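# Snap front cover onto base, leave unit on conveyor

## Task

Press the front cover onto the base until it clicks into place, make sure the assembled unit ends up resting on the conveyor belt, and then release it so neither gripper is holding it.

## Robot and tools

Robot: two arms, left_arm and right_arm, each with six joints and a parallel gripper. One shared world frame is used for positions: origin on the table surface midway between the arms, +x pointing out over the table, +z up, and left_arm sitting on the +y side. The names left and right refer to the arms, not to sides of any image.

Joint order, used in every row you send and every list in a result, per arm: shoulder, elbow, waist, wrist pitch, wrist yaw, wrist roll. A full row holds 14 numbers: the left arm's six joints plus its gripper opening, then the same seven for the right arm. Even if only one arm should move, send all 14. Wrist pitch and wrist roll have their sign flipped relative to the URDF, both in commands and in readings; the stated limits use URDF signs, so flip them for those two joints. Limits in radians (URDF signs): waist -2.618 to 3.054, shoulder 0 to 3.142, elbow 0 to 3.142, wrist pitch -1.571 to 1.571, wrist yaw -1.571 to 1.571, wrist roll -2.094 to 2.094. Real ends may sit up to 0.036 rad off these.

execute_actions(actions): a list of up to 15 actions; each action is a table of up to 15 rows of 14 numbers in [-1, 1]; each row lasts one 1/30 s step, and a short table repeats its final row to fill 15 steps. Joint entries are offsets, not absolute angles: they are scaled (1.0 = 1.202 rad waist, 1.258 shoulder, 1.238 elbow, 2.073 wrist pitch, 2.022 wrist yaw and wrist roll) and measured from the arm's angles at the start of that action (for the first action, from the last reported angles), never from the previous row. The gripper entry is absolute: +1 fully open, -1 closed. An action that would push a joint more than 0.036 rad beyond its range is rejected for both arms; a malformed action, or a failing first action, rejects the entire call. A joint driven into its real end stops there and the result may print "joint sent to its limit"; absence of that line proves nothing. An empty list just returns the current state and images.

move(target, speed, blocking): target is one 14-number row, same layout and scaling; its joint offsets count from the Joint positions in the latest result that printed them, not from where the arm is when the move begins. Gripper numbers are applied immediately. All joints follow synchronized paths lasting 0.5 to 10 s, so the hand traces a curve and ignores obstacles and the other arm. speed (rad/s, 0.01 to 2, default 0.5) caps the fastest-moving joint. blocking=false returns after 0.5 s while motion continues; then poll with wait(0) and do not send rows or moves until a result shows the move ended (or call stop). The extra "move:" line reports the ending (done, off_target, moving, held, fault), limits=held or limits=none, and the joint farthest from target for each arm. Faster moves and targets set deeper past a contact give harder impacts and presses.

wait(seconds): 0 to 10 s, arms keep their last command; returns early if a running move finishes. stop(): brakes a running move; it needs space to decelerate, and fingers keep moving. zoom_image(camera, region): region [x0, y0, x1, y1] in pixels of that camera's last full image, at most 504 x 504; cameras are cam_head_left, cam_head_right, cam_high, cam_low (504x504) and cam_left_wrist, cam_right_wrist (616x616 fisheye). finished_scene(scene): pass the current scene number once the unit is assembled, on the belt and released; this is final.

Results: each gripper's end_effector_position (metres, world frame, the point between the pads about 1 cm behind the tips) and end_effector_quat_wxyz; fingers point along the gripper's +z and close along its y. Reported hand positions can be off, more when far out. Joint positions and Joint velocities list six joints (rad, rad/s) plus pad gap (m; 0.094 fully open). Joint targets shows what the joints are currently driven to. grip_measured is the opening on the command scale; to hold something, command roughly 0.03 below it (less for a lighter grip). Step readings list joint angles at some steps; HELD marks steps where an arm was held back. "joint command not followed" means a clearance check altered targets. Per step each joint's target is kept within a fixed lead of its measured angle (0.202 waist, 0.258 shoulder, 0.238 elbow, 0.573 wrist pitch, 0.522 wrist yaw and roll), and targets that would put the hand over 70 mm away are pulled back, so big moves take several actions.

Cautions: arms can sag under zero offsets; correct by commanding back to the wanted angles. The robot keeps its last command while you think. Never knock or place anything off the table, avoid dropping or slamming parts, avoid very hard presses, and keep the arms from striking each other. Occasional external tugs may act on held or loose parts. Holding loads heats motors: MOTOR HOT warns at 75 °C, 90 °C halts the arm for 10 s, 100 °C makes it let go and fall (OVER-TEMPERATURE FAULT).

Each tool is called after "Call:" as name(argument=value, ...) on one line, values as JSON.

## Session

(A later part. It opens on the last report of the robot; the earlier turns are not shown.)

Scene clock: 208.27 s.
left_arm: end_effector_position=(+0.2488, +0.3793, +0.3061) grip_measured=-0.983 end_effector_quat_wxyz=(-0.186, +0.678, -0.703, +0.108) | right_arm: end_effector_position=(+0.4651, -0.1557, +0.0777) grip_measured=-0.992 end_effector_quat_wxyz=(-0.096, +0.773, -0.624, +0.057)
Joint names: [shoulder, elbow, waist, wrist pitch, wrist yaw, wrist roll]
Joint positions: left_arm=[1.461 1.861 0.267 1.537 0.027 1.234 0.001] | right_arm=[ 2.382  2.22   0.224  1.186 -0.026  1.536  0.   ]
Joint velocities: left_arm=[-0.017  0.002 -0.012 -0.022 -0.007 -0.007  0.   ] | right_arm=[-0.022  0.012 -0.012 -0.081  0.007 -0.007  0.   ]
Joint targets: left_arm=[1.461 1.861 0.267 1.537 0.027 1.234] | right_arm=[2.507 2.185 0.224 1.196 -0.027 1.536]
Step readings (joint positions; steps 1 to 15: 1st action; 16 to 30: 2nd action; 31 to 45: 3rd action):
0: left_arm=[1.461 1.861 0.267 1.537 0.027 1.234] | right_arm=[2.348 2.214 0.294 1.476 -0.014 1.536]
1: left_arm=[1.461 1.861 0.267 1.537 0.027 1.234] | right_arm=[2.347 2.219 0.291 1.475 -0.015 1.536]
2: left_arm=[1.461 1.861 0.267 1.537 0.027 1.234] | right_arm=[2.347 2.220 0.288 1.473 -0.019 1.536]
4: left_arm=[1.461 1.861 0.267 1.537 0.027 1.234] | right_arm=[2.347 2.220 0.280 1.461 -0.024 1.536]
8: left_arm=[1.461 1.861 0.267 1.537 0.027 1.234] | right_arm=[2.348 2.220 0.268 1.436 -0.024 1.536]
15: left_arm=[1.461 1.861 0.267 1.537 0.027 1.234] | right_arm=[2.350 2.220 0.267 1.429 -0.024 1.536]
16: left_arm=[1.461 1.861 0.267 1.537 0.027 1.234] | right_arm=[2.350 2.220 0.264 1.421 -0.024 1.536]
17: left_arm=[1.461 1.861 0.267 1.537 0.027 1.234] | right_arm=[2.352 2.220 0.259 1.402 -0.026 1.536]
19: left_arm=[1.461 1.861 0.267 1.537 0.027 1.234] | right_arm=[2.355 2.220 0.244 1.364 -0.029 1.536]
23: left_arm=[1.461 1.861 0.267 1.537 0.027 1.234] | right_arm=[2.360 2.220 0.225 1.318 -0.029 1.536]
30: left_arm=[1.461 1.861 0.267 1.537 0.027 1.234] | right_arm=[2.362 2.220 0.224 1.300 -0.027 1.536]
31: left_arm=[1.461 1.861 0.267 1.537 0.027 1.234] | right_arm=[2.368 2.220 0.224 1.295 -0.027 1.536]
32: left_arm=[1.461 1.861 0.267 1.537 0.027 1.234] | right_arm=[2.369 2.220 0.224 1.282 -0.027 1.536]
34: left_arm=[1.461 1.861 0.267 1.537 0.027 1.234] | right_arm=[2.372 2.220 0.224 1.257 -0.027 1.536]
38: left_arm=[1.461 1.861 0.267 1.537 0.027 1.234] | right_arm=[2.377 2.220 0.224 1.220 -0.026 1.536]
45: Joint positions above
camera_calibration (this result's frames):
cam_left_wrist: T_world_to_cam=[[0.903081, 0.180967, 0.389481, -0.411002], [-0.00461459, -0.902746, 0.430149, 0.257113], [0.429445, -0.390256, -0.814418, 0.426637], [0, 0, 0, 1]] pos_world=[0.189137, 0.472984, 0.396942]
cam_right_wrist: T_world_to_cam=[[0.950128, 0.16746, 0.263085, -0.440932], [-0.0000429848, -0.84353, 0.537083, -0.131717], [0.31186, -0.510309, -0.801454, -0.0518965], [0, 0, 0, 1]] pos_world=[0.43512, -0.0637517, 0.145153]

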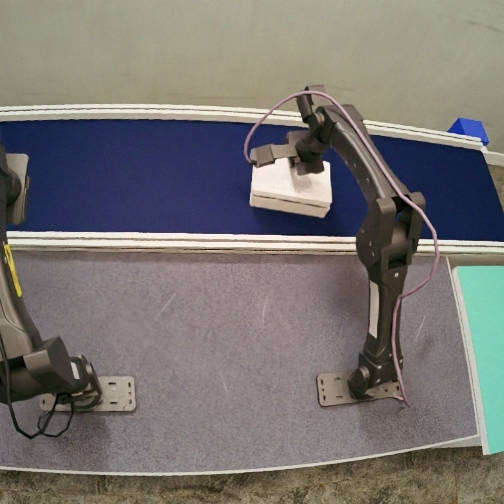

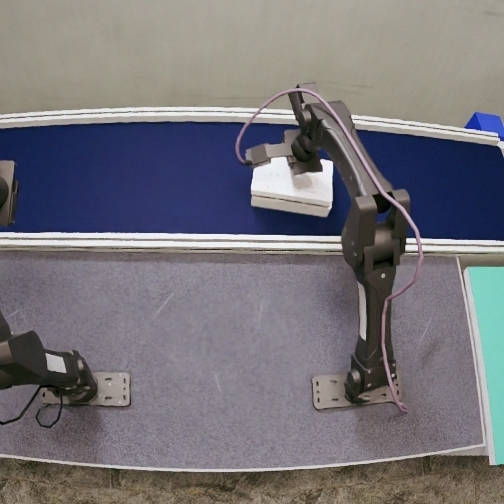

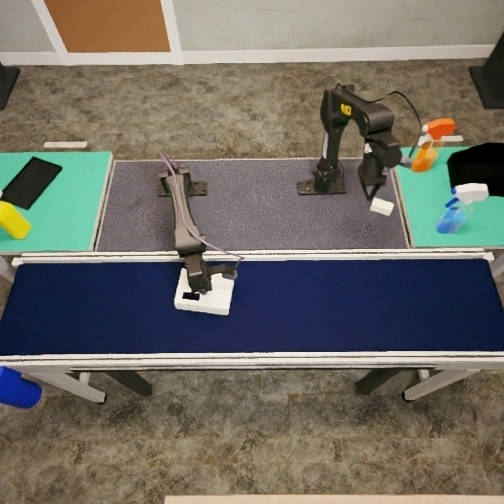

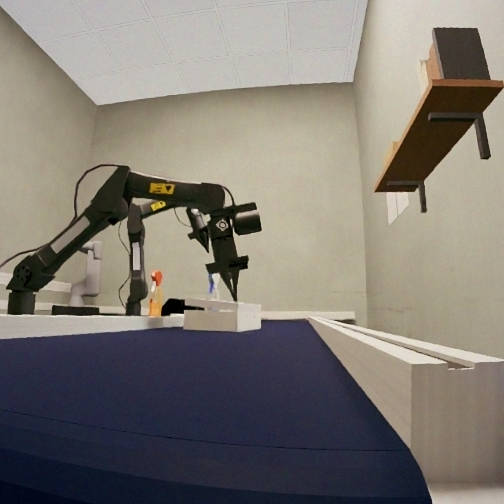

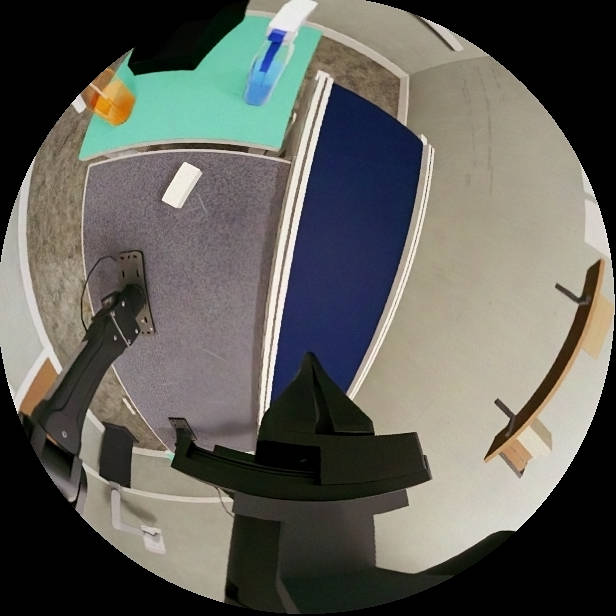

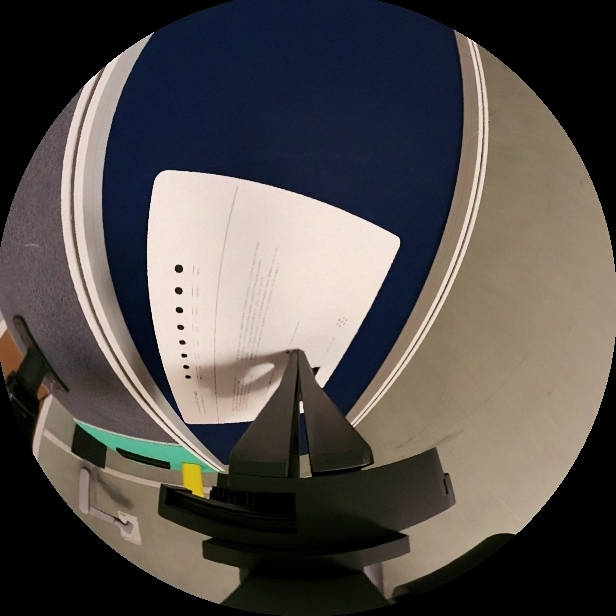

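Call:
execute_actions(actions=[[[0,0,0,0,0,0,-1,-0.05,0,0,0,0,0,-1]],[[0,0,0,0,0,0,-1,0,0,0.11,0,0,0,-1]],[[0,0,0,0,0,0,-1,0,0,0.1,0,0,0,-1]],[[0,0,0,0,0,0,-1,0.05,0,0,0,0,0,-1]]])

Call:
zoom_image(camera="cam_high", region=[170,240,280,330])

Scene clock: 218.33 s.
left_arm: end_effector_position=(+0.2488, +0.3793, +0.3061) grip_measured=-0.983 end_effector_quat_wxyz=(-0.186, +0.678, -0.703, +0.108) | right_arm: end_effector_position=(+0.4194, -0.0280, +0.0743) grip_measured=-0.992 end_effector_quat_wxyz=(-0.107, +0.848, -0.517, +0.052)
Joint names: [shoulder, elbow, waist, wrist pitch, wrist yaw, wrist roll]
Joint positions: left_arm=[1.461 1.861 0.267 1.537 0.027 1.234 0.001] | right_arm=[ 2.393  2.221  0.489  1.161 -0.014  1.536  0.   ]
Joint velocities: left_arm=[ 0.007 -0.002  0.002 -0.007  0.022  0.007  0.001] | right_arm=[-0.032  0.002 -0.002 -0.051 -0.037 -0.037 -0.001]
Joint targets: left_arm=[1.461 1.861 0.267 1.537 0.027 1.234] | right_arm=[2.392 2.221 0.492 1.166 -0.017 1.536]
Step readings (joint positions; steps 1 to 15: 1st action; 16 to 30: 2nd action; 31 to 45: 3rd action; 46 to 60: 4th action):
0: left_arm=[1.461 1.861 0.267 1.537 0.027 1.234] | right_arm=[2.385 2.220 0.224 1.166 -0.025 1.536]
1: left_arm=[1.461 1.861 0.267 1.537 0.027 1.234] | right_arm=[2.374 2.221 0.224 1.166 -0.025 1.536]
2: left_arm=[1.461 1.861 0.267 1.537 0.027 1.234] | right_arm=[2.369 2.221 0.224 1.171 -0.025 1.536]
4: left_arm=[1.461 1.861 0.267 1.537 0.027 1.234] | right_arm=[2.354 2.221 0.224 1.172 -0.025 1.536]
8: left_arm=[1.461 1.861 0.267 1.537 0.027 1.234] | right_arm=[2.331 2.221 0.224 1.172 -0.025 1.536]
15: left_arm=[1.461 1.861 0.267 1.537 0.027 1.234] | right_arm=[2.329 2.221 0.224 1.172 -0.025 1.536]
16: left_arm=[1.461 1.861 0.267 1.537 0.027 1.234] | right_arm=[2.329 2.221 0.235 1.172 -0.018 1.536]
17: left_arm=[1.461 1.861 0.267 1.537 0.027 1.234] | right_arm=[2.329 2.221 0.250 1.172 -0.011 1.536]
19: left_arm=[1.461 1.861 0.267 1.537 0.027 1.234] | right_arm=[2.329 2.221 0.300 1.170 -0.009 1.536]
23: left_arm=[1.461 1.861 0.267 1.537 0.027 1.234] | right_arm=[2.329 2.221 0.380 1.168 -0.019 1.536]
30: left_arm=[1.461 1.861 0.267 1.537 0.027 1.234] | right_arm=[2.329 2.221 0.364 1.168 -0.022 1.536]
31: left_arm=[1.461 1.861 0.267 1.537 0.027 1.234] | right_arm=[2.329 2.221 0.370 1.168 -0.015 1.536]
32: left_arm=[1.461 1.861 0.267 1.537 0.027 1.234] | right_arm=[2.329 2.221 0.382 1.168 -0.008 1.536]
34: left_arm=[1.461 1.861 0.267 1.537 0.027 1.234] | right_arm=[2.329 2.221 0.426 1.167 -0.006 1.536]
38: left_arm=[1.461 1.861 0.267 1.537 0.027 1.234] | right_arm=[2.329 2.221 0.503 1.166 -0.014 1.536]
45: left_arm=[1.461 1.861 0.267 1.537 0.027 1.234] | right_arm=[2.329 2.221 0.492 1.166 -0.017 1.536]
46: left_arm=[1.461 1.861 0.267 1.537 0.027 1.234] | right_arm=[2.333 2.221 0.490 1.165 -0.016 1.536]
47: left_arm=[1.461 1.861 0.267 1.537 0.027 1.234] | right_arm=[2.338 2.221 0.489 1.162 -0.016 1.536]
49: left_arm=[1.461 1.861 0.267 1.537 0.027 1.234] | right_arm=[2.356 2.221 0.489 1.161 -0.016 1.536]
53: left_arm=[1.461 1.861 0.267 1.537 0.027 1.234] | right_arm=[2.388 2.221 0.489 1.161 -0.015 1.536]
60: Joint positions above
camera_calibration (this result's frames):
cam_left_wrist: T_world_to_cam=[[0.903081, 0.180967, 0.389481, -0.411002], [-0.00461459, -0.902746, 0.430149, 0.257113], [0.429445, -0.390256, -0.814418, 0.426637], [0, 0, 0, 1]] pos_world=[0.189137, 0.472984, 0.396942]
cam_right_wrist: T_world_to_cam=[[0.868949, 0.40886, 0.278857, -0.378335], [0.208553, -0.813501, 0.542882, -0.109197], [0.448813, -0.41358, -0.79216, -0.0306267], [0, 0, 0, 1]] pos_world=[0.365273, 0.0531882, 0.140521]

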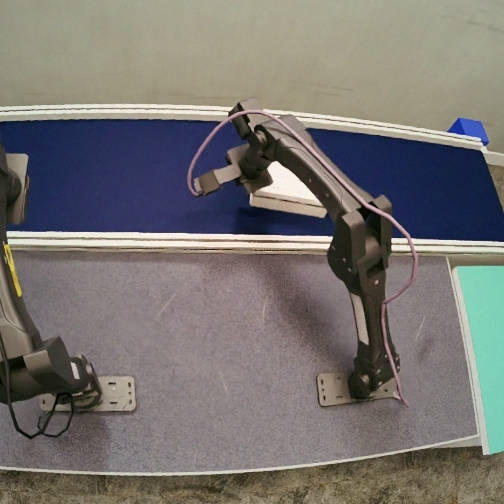

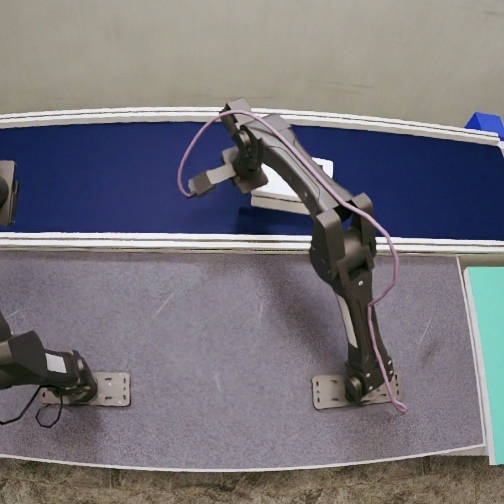

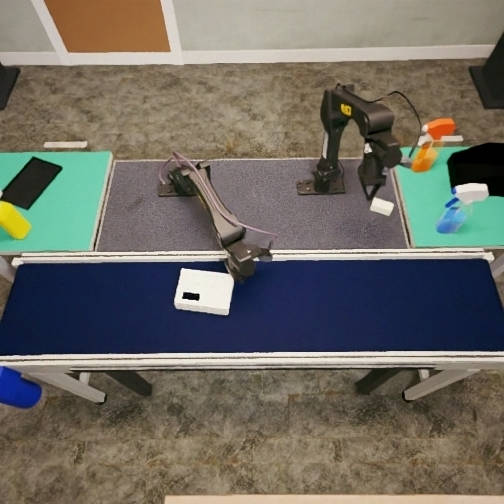

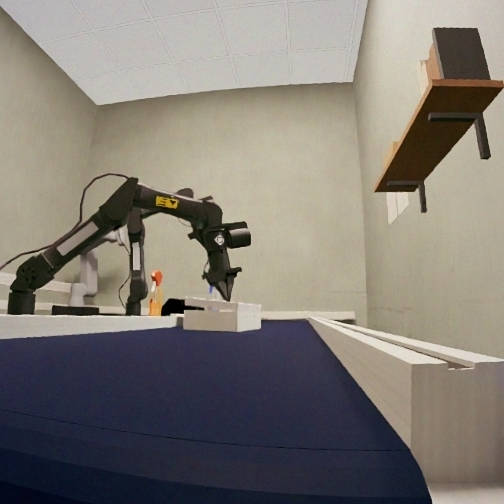

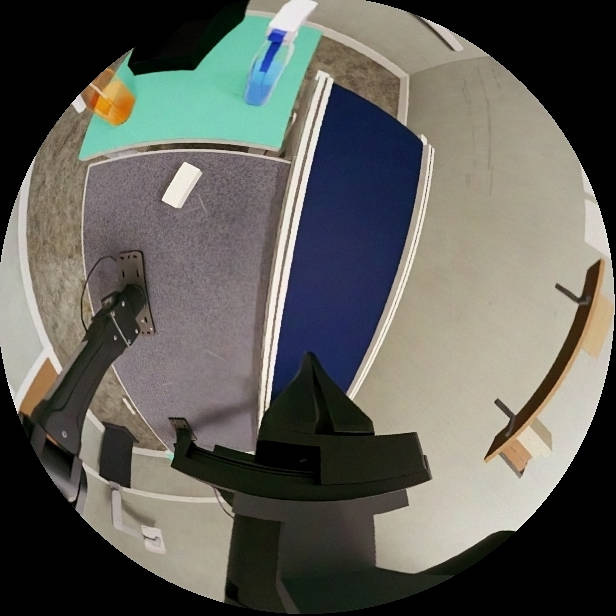

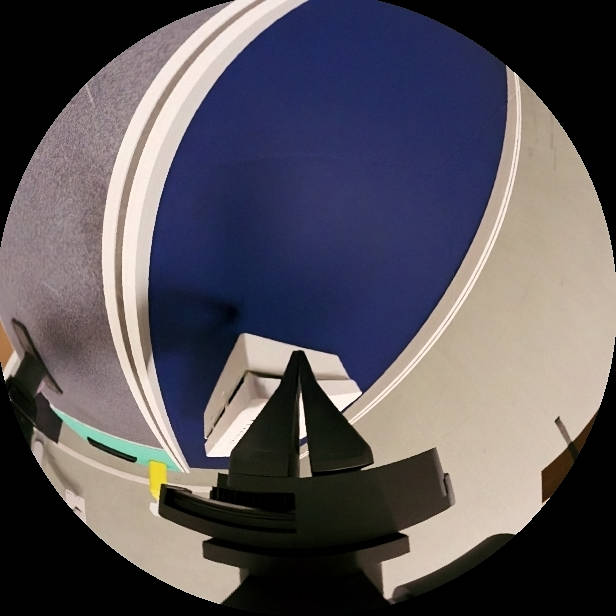

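Region (170, 240, 280, 330) of cam_high's 504x504 image, scaled by 4.582, with more detail than that image has; it fills the top 412 rows of this view, and the rest is white.

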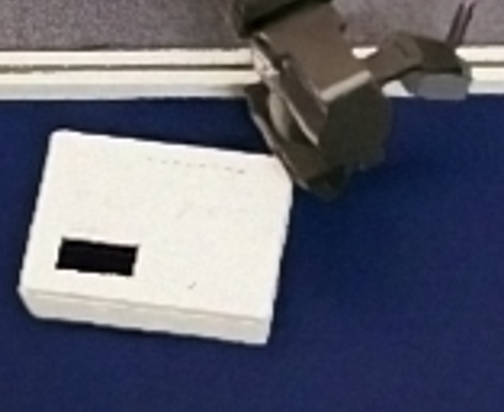

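Call:
move(target=[0,0,0,0,0,0,-1,0,0,-0.05,0,0,0,-1], speed=0.05)

Call:
zoom_image(camera="cam_head_left", region=[240,170,335,230])

Scene clock: 229.23 s.
left_arm: end_effector_position=(+0.2488, +0.3793, +0.3061) grip_measured=-0.983 end_effector_quat_wxyz=(-0.186, +0.678, -0.703, +0.108) | right_arm: end_effector_position=(+0.4327, -0.0490, +0.0749) grip_measured=-0.992 end_effector_quat_wxyz=(-0.109, +0.835, -0.536, +0.057)
Joint names: [shoulder, elbow, waist, wrist pitch, wrist yaw, wrist roll]
Joint positions: left_arm=[1.461 1.861 0.267 1.537 0.027 1.234 0.001] | right_arm=[ 2.392  2.221  0.442  1.154 -0.014  1.536  0.   ]
Joint velocities: left_arm=[-0.007 -0.002  0.007  0.066  0.037 -0.037 -0.001] | right_arm=[-0.012 -0.007  0.012  0.022 -0.037  0.051  0.001]
Joint targets: left_arm=[1.461 1.861 0.267 1.537 0.027 1.234] | right_arm=[2.392 2.221 0.429 1.161 -0.015 1.536]
move: done; limits=none; left_arm: farthest joint: the waist, 0.000 radians from its target (0.000 radians at the start); right_arm: farthest joint: the waist, 0.013 radians from its target (0.061 radians at the start)
camera_calibration (this result's frames):
cam_left_wrist: T_world_to_cam=[[0.903081, 0.180967, 0.389481, -0.411002], [-0.00461459, -0.902746, 0.430149, 0.257113], [0.429445, -0.390256, -0.814418, 0.426637], [0, 0, 0, 1]] pos_world=[0.189137, 0.472984, 0.396942]
cam_right_wrist: T_world_to_cam=[[0.885381, 0.366352, 0.286157, -0.391214], [0.166153, -0.824299, 0.541225, -0.11147], [0.434158, -0.431645, -0.790689, -0.0394527], [0, 0, 0, 1]] pos_world=[0.382023, 0.0344081, 0.141084]

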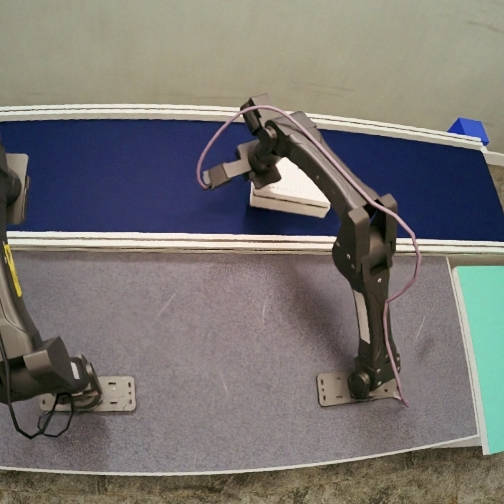

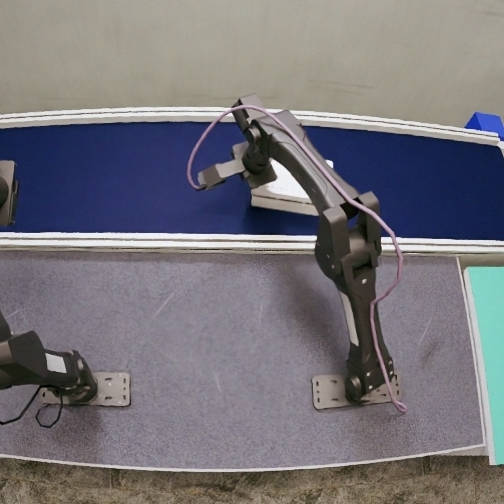

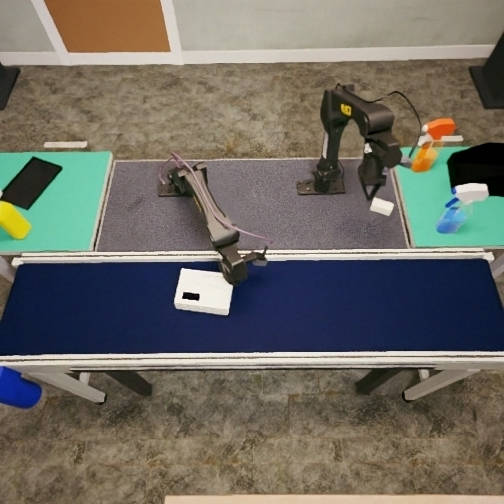

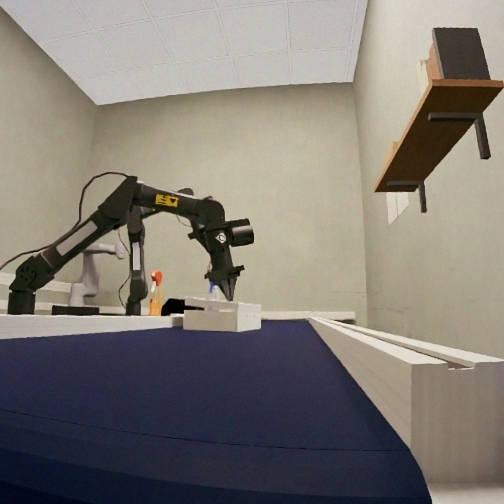

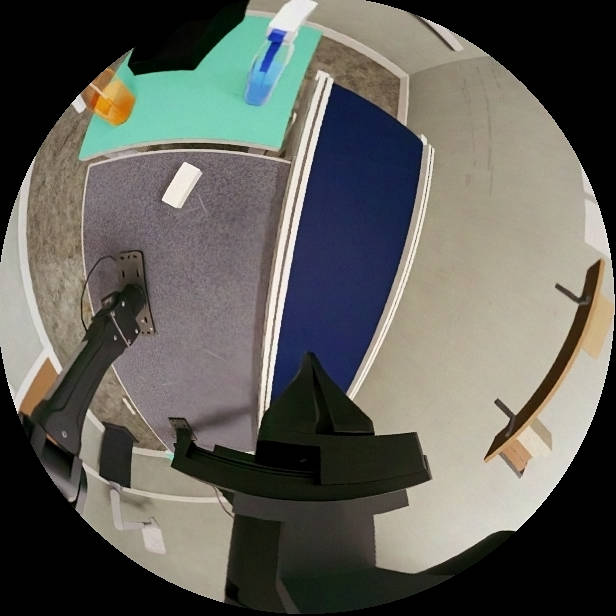

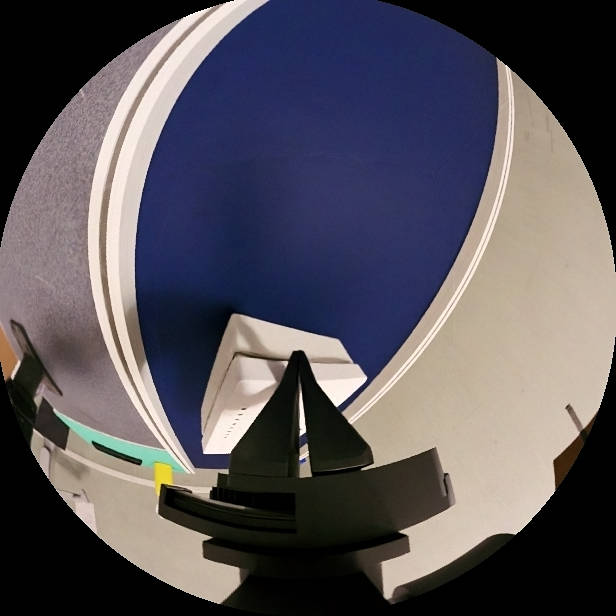

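Region (240, 170, 335, 230) of cam_head_left's 504x504 image, scaled by 5.305, with more detail than that image has; it fills the top 318 rows of this view, and the rest is white.

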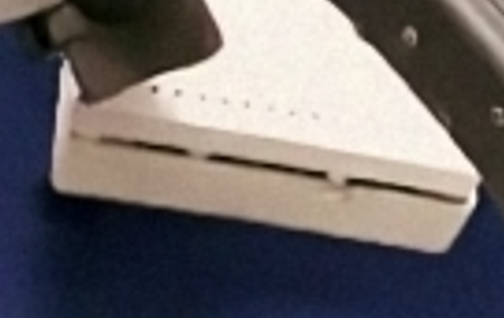

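Call:
move(target=[0,0,0,0,0,0,-1,0,0,-0.022,0,0,0,-1], speed=0.03)

Call:
zoom_image(camera="cam_head_left", region=[240,170,335,230])

Scene clock: 234.03 s.
left_arm: end_effector_position=(+0.2488, +0.3793, +0.3061) grip_measured=-0.983 end_effector_quat_wxyz=(-0.186, +0.678, -0.703, +0.108) | right_arm: end_effector_position=(+0.4379, -0.0545, +0.0752) grip_measured=-0.992 end_effector_quat_wxyz=(-0.112, +0.831, -0.542, +0.060)
Joint names: [shoulder, elbow, waist, wrist pitch, wrist yaw, wrist roll]
Joint positions: left_arm=[1.461 1.861 0.267 1.537 0.027 1.234 0.001] | right_arm=[ 2.393  2.221  0.428  1.145 -0.014  1.536  0.   ]
Joint velocities: left_arm=[-0.007  0.007 -0.012  0.051 -0.007  0.007 -0.   ] | right_arm=[-0.017 -0.002  0.002  0.037 -0.022 -0.037  0.001]
Joint targets: left_arm=[1.461 1.861 0.267 1.537 0.027 1.234] | right_arm=[2.393 2.221 0.416 1.154 -0.014 1.536]
move: done; limits=none; left_arm: farthest joint: the waist, 0.000 radians from its target (0.000 radians at the start); right_arm: farthest joint: the waist, 0.013 radians from its target (0.027 radians at the start)
camera_calibration (this result's frames):
cam_left_wrist: T_world_to_cam=[[0.903081, 0.180967, 0.389481, -0.411002], [-0.00461459, -0.902746, 0.430149, 0.257113], [0.429445, -0.390256, -0.814418, 0.426637], [0, 0, 0, 1]] pos_world=[0.189137, 0.472984, 0.396942]
cam_right_wrist: T_world_to_cam=[[0.888034, 0.353054, 0.294532, -0.396416], [0.150547, -0.828561, 0.53928, -0.110323], [0.434433, -0.434558, -0.788941, -0.0442017], [0, 0, 0, 1]] pos_world=[0.387842, 0.0293387, 0.141379]

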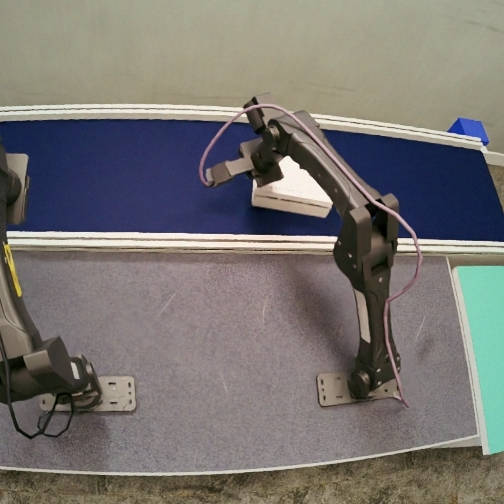

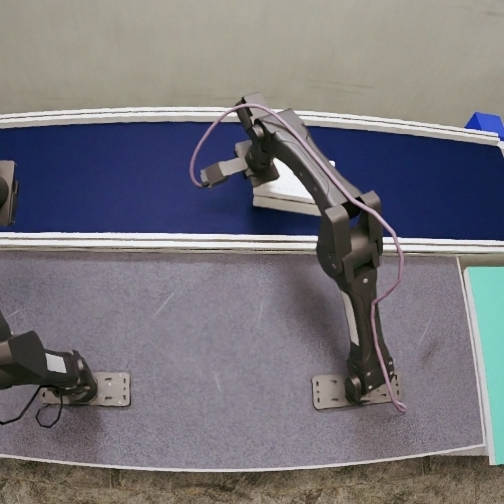

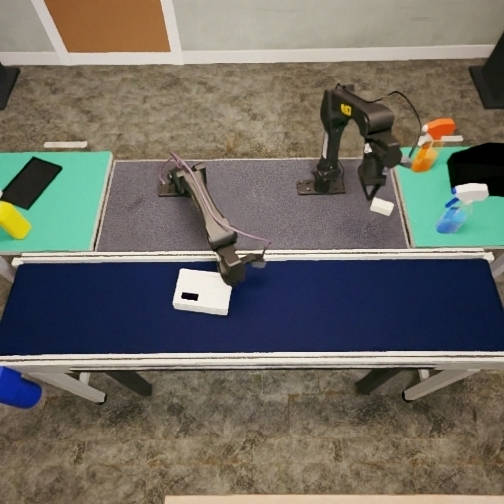

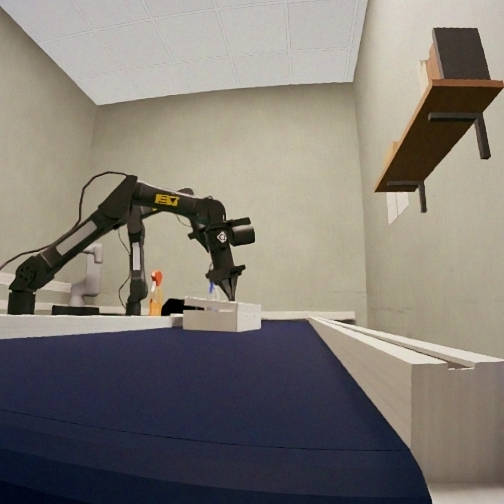

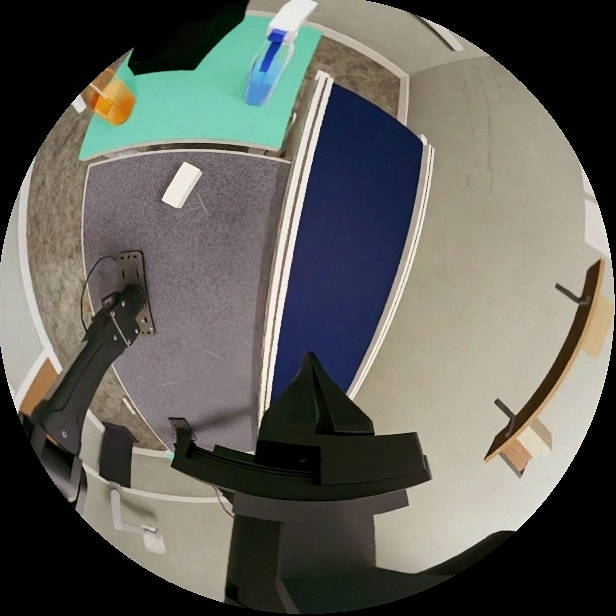

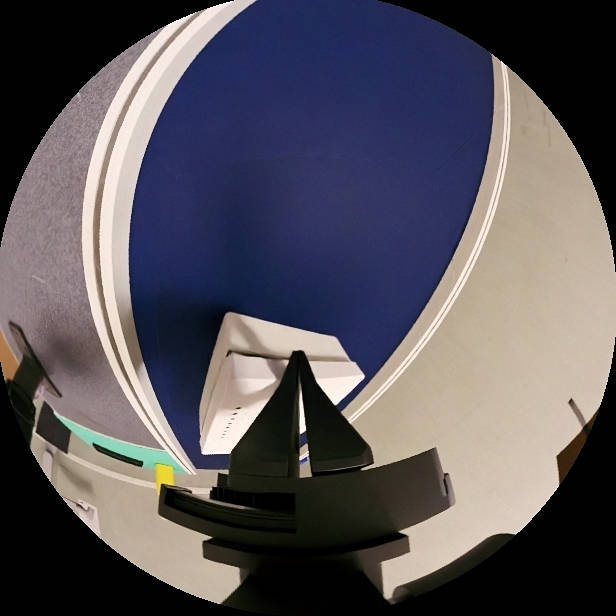

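Region (240, 170, 335, 230) of cam_head_left's 504x504 image, scaled by 5.305, with more detail than that image has; it fills the top 318 rows of this view, and the rest is white.

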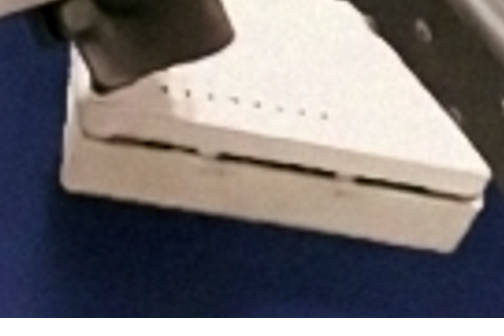

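Call:
execute_actions(actions=[[[0,0,0,0,0,0,-1,0,0,0.02,0,0,0,-1]],[[0,0,0,0,0,0,-1,-0.1,0,0,0,0,0,-1]],[[0,0,0,0,0,0,-1,0,0,-0.07,0.08,0,0,-1]],[[0,0,0,0,0,0,-1,0,0,-0.06,0.08,0,0,-1]],[[0,0,0,0,0,0,-1,0.04,0,0,0.005,0,0,-1]],[[0,0,0,0,0,0,-1,0.04,0,0,0,0,0,-1]],[[0,0,0,0,0,0,-1,0.12,-0.05,0,-0.01,0,0,-1]]])

Call:
zoom_image(camera="cam_head_right", region=[240,160,345,230])

Scene clock: 243.07 s.
left_arm: end_effector_position=(+0.2488, +0.3793, +0.3061) grip_measured=-0.983 end_effector_quat_wxyz=(-0.186, +0.678, -0.703, +0.108) | right_arm: end_effector_position=(+0.4017, -0.1520, +0.0837) grip_measured=-0.992 end_effector_quat_wxyz=(-0.001, +0.794, -0.608, +0.004)
Joint names: [shoulder, elbow, waist, wrist pitch, wrist yaw, wrist roll]
Joint positions: left_arm=[1.461 1.861 0.267 1.537 0.027 1.234 0.001] | right_arm=[2.349 2.21  0.278 1.425 0.005 1.536 0.   ]
Joint velocities: left_arm=[-0.037  0.002  0.002  0.051 -0.066 -0.022 -0.001] | right_arm=[ 0.007 -0.012 -0.002  0.022  0.022  0.022 -0.001]
Joint targets: left_arm=[1.461 1.861 0.267 1.537 0.027 1.234] | right_arm=[2.478 2.155 0.278 1.406 0.005 1.536]
Step readings (joint positions; steps 1 to 15: 1st action; 16 to 30: 2nd action; 31 to 45: 3rd action; 46 to 60: 4th action; 61 to 75: 5th action; 76 to 90: 6th action; 91 to 105: 7th action):
0: left_arm=[1.461 1.861 0.267 1.537 0.027 1.234] | right_arm=[2.393 2.221 0.428 1.145 -0.014 1.536]
1: left_arm=[1.461 1.861 0.267 1.537 0.027 1.234] | right_arm=[2.392 2.221 0.430 1.144 -0.014 1.536]
2: left_arm=[1.461 1.861 0.267 1.537 0.027 1.234] | right_arm=[2.393 2.221 0.431 1.144 -0.013 1.536]
4: left_arm=[1.461 1.861 0.267 1.537 0.027 1.234] | right_arm=[2.393 2.221 0.438 1.144 -0.013 1.536]
8: left_arm=[1.461 1.861 0.267 1.537 0.027 1.234] | right_arm=[2.393 2.221 0.447 1.144 -0.013 1.536]
15: left_arm=[1.461 1.861 0.267 1.537 0.027 1.234] | right_arm=[2.393 2.221 0.448 1.144 -0.013 1.536]
16: left_arm=[1.461 1.861 0.267 1.537 0.027 1.234] | right_arm=[2.383 2.217 0.448 1.142 -0.012 1.536]
17: left_arm=[1.461 1.861 0.267 1.537 0.027 1.234] | right_arm=[2.369 2.211 0.448 1.144 -0.011 1.536]
19: left_arm=[1.461 1.861 0.267 1.537 0.027 1.234] | right_arm=[2.332 2.211 0.448 1.146 -0.011 1.536]
23: left_arm=[1.461 1.861 0.267 1.537 0.027 1.234] | right_arm=[2.264 2.211 0.448 1.139 -0.011 1.536]
30: left_arm=[1.461 1.861 0.267 1.537 0.027 1.234] | right_arm=[2.258 2.211 0.448 1.136 -0.011 1.536]
31: left_arm=[1.461 1.861 0.267 1.537 0.027 1.234] | right_arm=[2.258 2.211 0.441 1.148 -0.013 1.536]
32: left_arm=[1.461 1.861 0.267 1.537 0.027 1.234] | right_arm=[2.258 2.211 0.432 1.173 -0.014 1.536]
34: left_arm=[1.461 1.861 0.267 1.537 0.027 1.234] | right_arm=[2.258 2.211 0.400 1.216 -0.014 1.536]
38: left_arm=[1.461 1.861 0.267 1.537 0.027 1.234] | right_arm=[2.258 2.211 0.353 1.259 -0.005 1.536]
45: left_arm=[1.461 1.861 0.267 1.537 0.027 1.234] | right_arm=[2.258 2.211 0.357 1.281 -0.003 1.536]
46: left_arm=[1.461 1.861 0.267 1.537 0.027 1.234] | right_arm=[2.258 2.211 0.351 1.293 -0.004 1.536]
47: left_arm=[1.461 1.861 0.267 1.537 0.027 1.234] | right_arm=[2.258 2.211 0.343 1.318 -0.005 1.536]
49: left_arm=[1.461 1.861 0.267 1.537 0.027 1.234] | right_arm=[2.258 2.211 0.316 1.363 -0.004 1.536]
53: left_arm=[1.461 1.861 0.267 1.537 0.027 1.234] | right_arm=[2.258 2.211 0.277 1.405 0.003 1.536]
60: left_arm=[1.461 1.861 0.267 1.537 0.027 1.234] | right_arm=[2.258 2.211 0.278 1.426 0.004 1.536]
61: left_arm=[1.461 1.861 0.267 1.537 0.027 1.234] | right_arm=[2.261 2.211 0.278 1.427 0.004 1.536]
62: left_arm=[1.461 1.861 0.267 1.537 0.027 1.234] | right_arm=[2.265 2.211 0.278 1.427 0.004 1.536]
64: left_arm=[1.461 1.861 0.267 1.537 0.027 1.234] | right_arm=[2.279 2.211 0.278 1.427 0.004 1.536]
68: left_arm=[1.461 1.861 0.267 1.537 0.027 1.234] | right_arm=[2.302 2.211 0.278 1.427 0.004 1.536]
75: left_arm=[1.461 1.861 0.267 1.537 0.027 1.234] | right_arm=[2.304 2.211 0.278 1.427 0.004 1.536]
76: left_arm=[1.461 1.861 0.267 1.537 0.027 1.234] | right_arm=[2.307 2.211 0.278 1.427 0.004 1.536]
77: left_arm=[1.461 1.861 0.267 1.537 0.027 1.234] | right_arm=[2.310 2.211 0.278 1.426 0.004 1.536]
79: left_arm=[1.461 1.861 0.267 1.537 0.027 1.234] | right_arm=[2.324 2.211 0.278 1.426 0.004 1.536]
83: left_arm=[1.461 1.861 0.267 1.537 0.027 1.234] | right_arm=[2.341 2.211 0.278 1.426 0.005 1.536]
90: left_arm=[1.461 1.861 0.267 1.537 0.027 1.234] | right_arm=[2.341 2.211 0.278 1.425 0.005 1.536]
91: left_arm=[1.461 1.861 0.267 1.537 0.027 1.234] | right_arm=[2.348 2.210 0.278 1.425 0.005 1.536]
92: left_arm=[1.461 1.861 0.267 1.537 0.027 1.234] | right_arm=[2.349 2.210 0.278 1.425 0.005 1.536]
94: left_arm=[1.461 1.861 0.267 1.537 0.027 1.234] | right_arm=[2.349 2.210 0.278 1.425 0.005 1.536]
98: left_arm=[1.461 1.861 0.267 1.537 0.027 1.234] | right_arm=[2.349 2.210 0.278 1.425 0.005 1.536]
105: Joint positions above
camera_calibration (this result's frames):
cam_left_wrist: T_world_to_cam=[[0.903081, 0.180967, 0.389481, -0.411002], [-0.00461459, -0.902746, 0.430149, 0.257113], [0.429445, -0.390256, -0.814418, 0.426637], [0, 0, 0, 1]] pos_world=[0.189137, 0.472984, 0.396942]
cam_right_wrist: T_world_to_cam=[[0.971932, 0.229251, 0.0528462, -0.364663], [0.154136, -0.790204, 0.593144, -0.19033], [0.177738, -0.56835, -0.80336, 0.0198259], [0, 0, 0, 1]] pos_world=[0.38024, -0.0555322, 0.148091]

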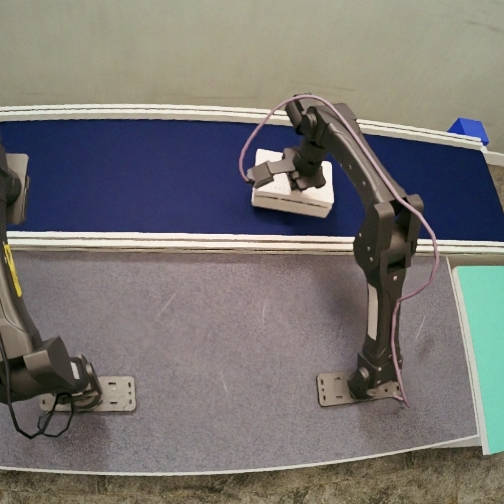

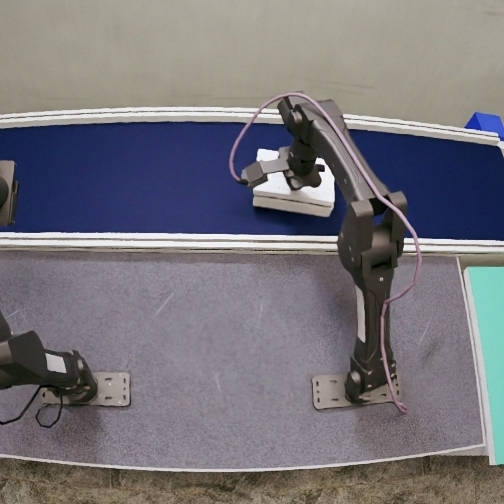

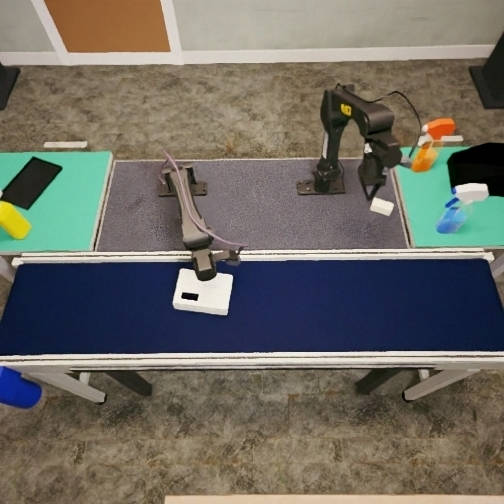

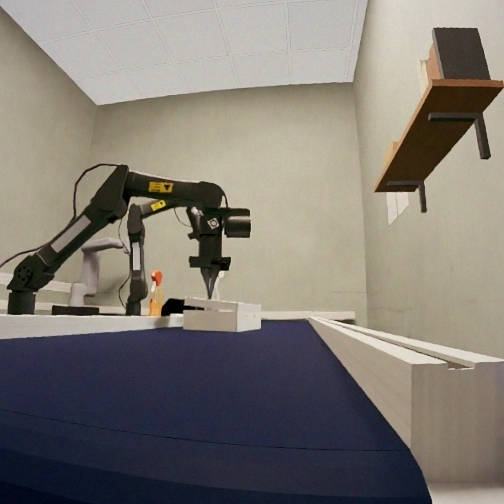

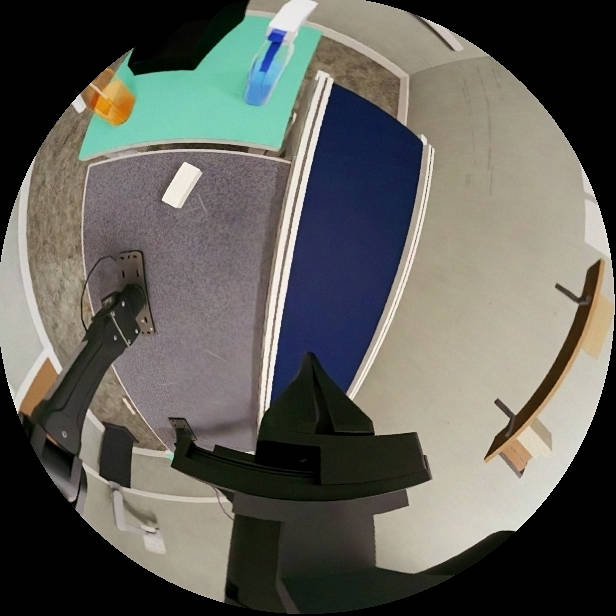

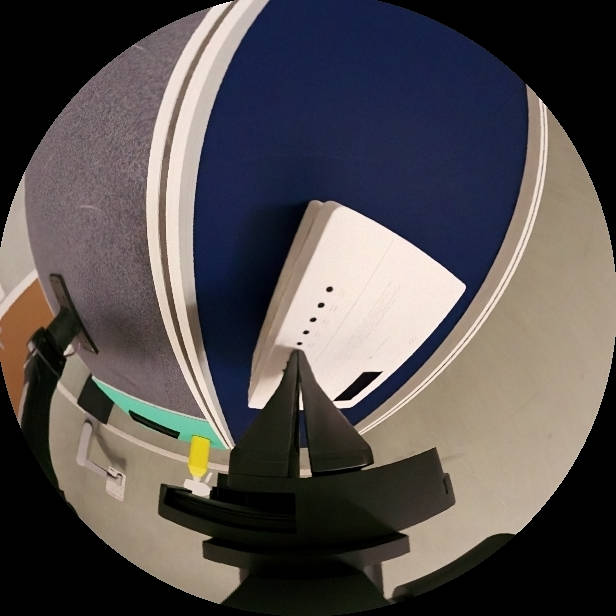

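Region (240, 160, 345, 230) of cam_head_right's 504x504 image, scaled by 4.800, with more detail than that image has.

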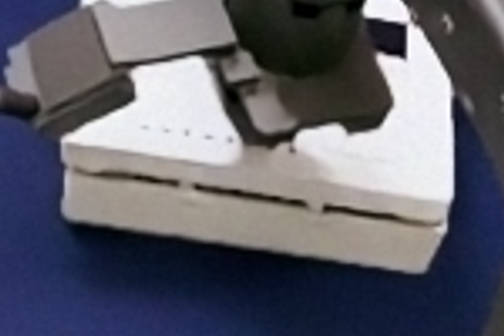

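Call:
execute_actions(actions=[[[0,0,0,0,0,0,-1,-0.08,0,0,0,0,0,-1]],[[0,0,0,0,0,0,-1,0,-0.05,0.02,0.055,0,0,-1]],[[0,0,0,0,0,0,-1,0.045,0,0,0.008,0,0,-1]]])

Call:
zoom_image(camera="cam_low", region=[160,260,280,340])

Scene clock: 249.37 s.
left_arm: end_effector_position=(+0.2488, +0.3793, +0.3061) grip_measured=-0.983 end_effector_quat_wxyz=(-0.186, +0.678, -0.703, +0.108) | right_arm: end_effector_position=(+0.3655, -0.1552, +0.0920) grip_measured=-0.992 end_effector_quat_wxyz=(+0.042, +0.799, -0.600, -0.025)
Joint names: [shoulder, elbow, waist, wrist pitch, wrist yaw, wrist roll]
Joint positions: left_arm=[1.461 1.861 0.267 1.537 0.027 1.234 0.001] | right_arm=[2.299 2.153 0.297 1.522 0.007 1.536 0.   ]
Joint velocities: left_arm=[ 0.012 -0.002 -0.002  0.037  0.007  0.022  0.   ] | right_arm=[-0.002 -0.002  0.007  0.007 -0.051 -0.022 -0.   ]
Joint targets: left_arm=[1.461 1.861 0.267 1.537 0.027 1.234] | right_arm=[2.302 2.153 0.297 1.537 0.007 1.536]
Step readings (joint positions; steps 1 to 15: 1st action; 16 to 30: 2nd action; 31 to 45: 3rd action):
0: left_arm=[1.461 1.861 0.267 1.537 0.027 1.234] | right_arm=[2.349 2.210 0.278 1.425 0.005 1.536]
1: left_arm=[1.461 1.861 0.267 1.537 0.027 1.234] | right_arm=[2.332 2.209 0.278 1.424 0.005 1.536]
2: left_arm=[1.461 1.861 0.267 1.537 0.027 1.234] | right_arm=[2.322 2.206 0.278 1.424 0.005 1.536]
4: left_arm=[1.461 1.861 0.267 1.537 0.027 1.234] | right_arm=[2.293 2.206 0.278 1.424 0.005 1.536]
8: left_arm=[1.461 1.861 0.267 1.537 0.027 1.234] | right_arm=[2.250 2.206 0.278 1.424 0.005 1.536]
15: left_arm=[1.461 1.861 0.267 1.537 0.027 1.234] | right_arm=[2.247 2.206 0.278 1.424 0.005 1.536]
16: left_arm=[1.461 1.861 0.267 1.537 0.027 1.234] | right_arm=[2.247 2.198 0.279 1.427 0.006 1.536]
17: left_arm=[1.461 1.861 0.267 1.537 0.027 1.234] | right_arm=[2.245 2.187 0.281 1.442 0.007 1.536]
19: left_arm=[1.461 1.861 0.267 1.537 0.027 1.234] | right_arm=[2.245 2.164 0.287 1.473 0.007 1.536]
23: left_arm=[1.461 1.861 0.267 1.537 0.027 1.234] | right_arm=[2.245 2.153 0.296 1.509 0.007 1.536]
30: left_arm=[1.461 1.861 0.267 1.537 0.027 1.234] | right_arm=[2.245 2.153 0.297 1.520 0.007 1.536]
31: left_arm=[1.461 1.861 0.267 1.537 0.027 1.234] | right_arm=[2.249 2.153 0.297 1.521 0.007 1.536]
32: left_arm=[1.461 1.861 0.267 1.537 0.027 1.234] | right_arm=[2.253 2.153 0.297 1.522 0.007 1.536]
34: left_arm=[1.461 1.861 0.267 1.537 0.027 1.234] | right_arm=[2.270 2.153 0.297 1.522 0.007 1.536]
38: left_arm=[1.461 1.861 0.267 1.537 0.027 1.234] | right_arm=[2.297 2.153 0.297 1.522 0.007 1.536]
45: Joint positions above
camera_calibration (this result's frames):
cam_left_wrist: T_world_to_cam=[[0.903081, 0.180967, 0.389481, -0.411002], [-0.00461459, -0.902746, 0.430149, 0.257113], [0.429445, -0.390256, -0.814418, 0.426637], [0, 0, 0, 1]] pos_world=[0.189137, 0.472984, 0.396942]
cam_right_wrist: T_world_to_cam=[[0.967414, 0.247887, -0.0516025, -0.315098], [0.228334, -0.766017, 0.6009, -0.216255], [0.109427, -0.593102, -0.797657, 0.0516772], [0, 0, 0, 1]] pos_world=[0.348554, -0.0568962, 0.154908]

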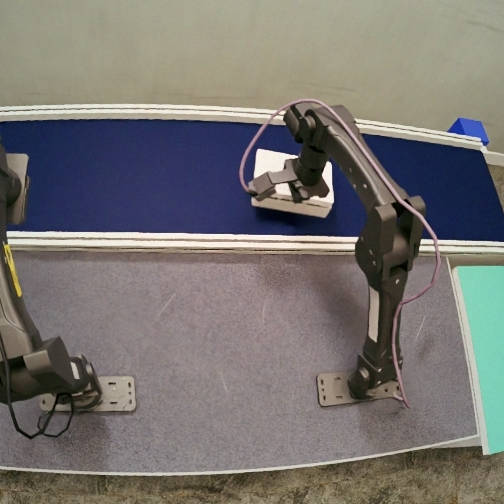

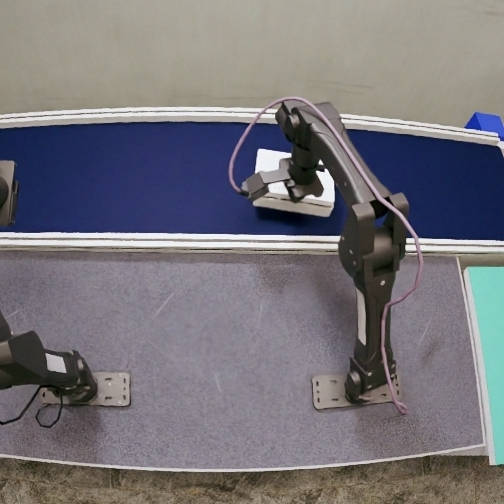

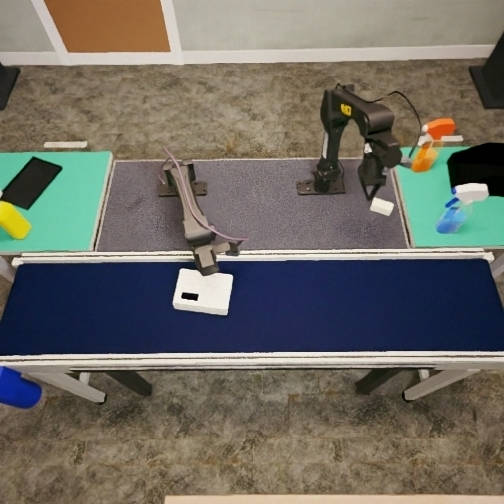

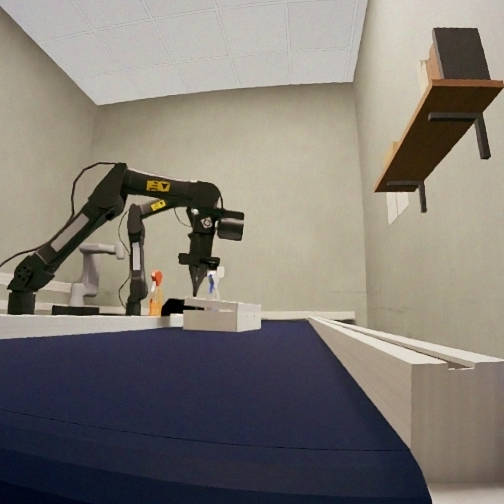

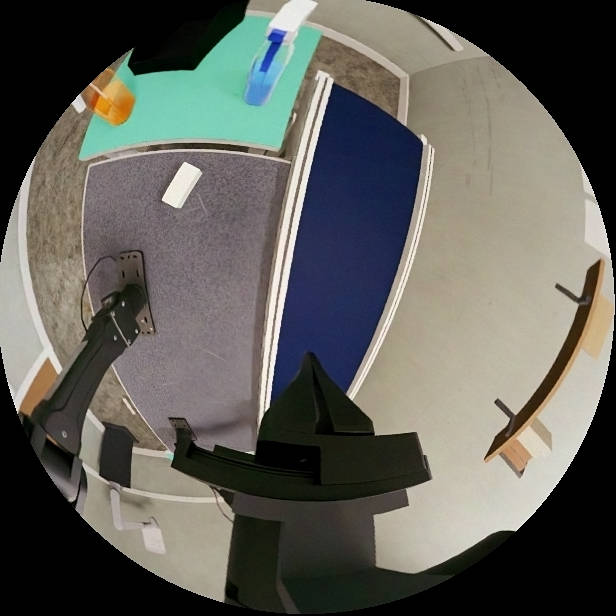

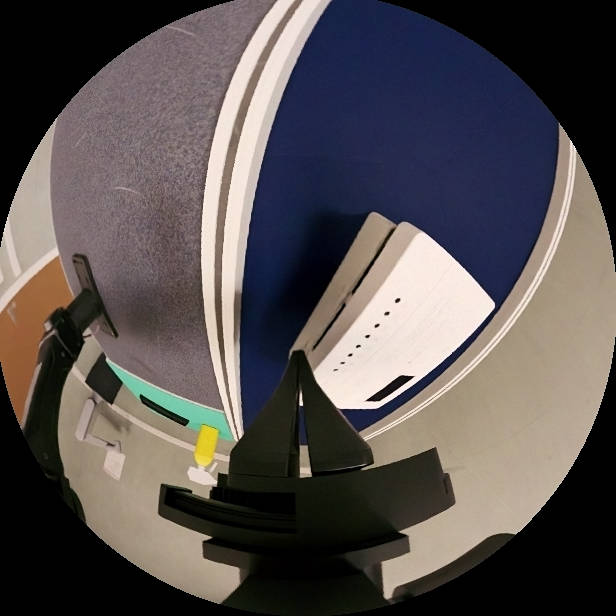

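Region (160, 260, 280, 340) of cam_low's 504x504 image, scaled by 4.200, with more detail than that image has.

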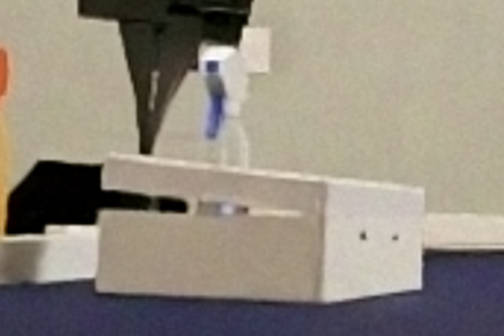

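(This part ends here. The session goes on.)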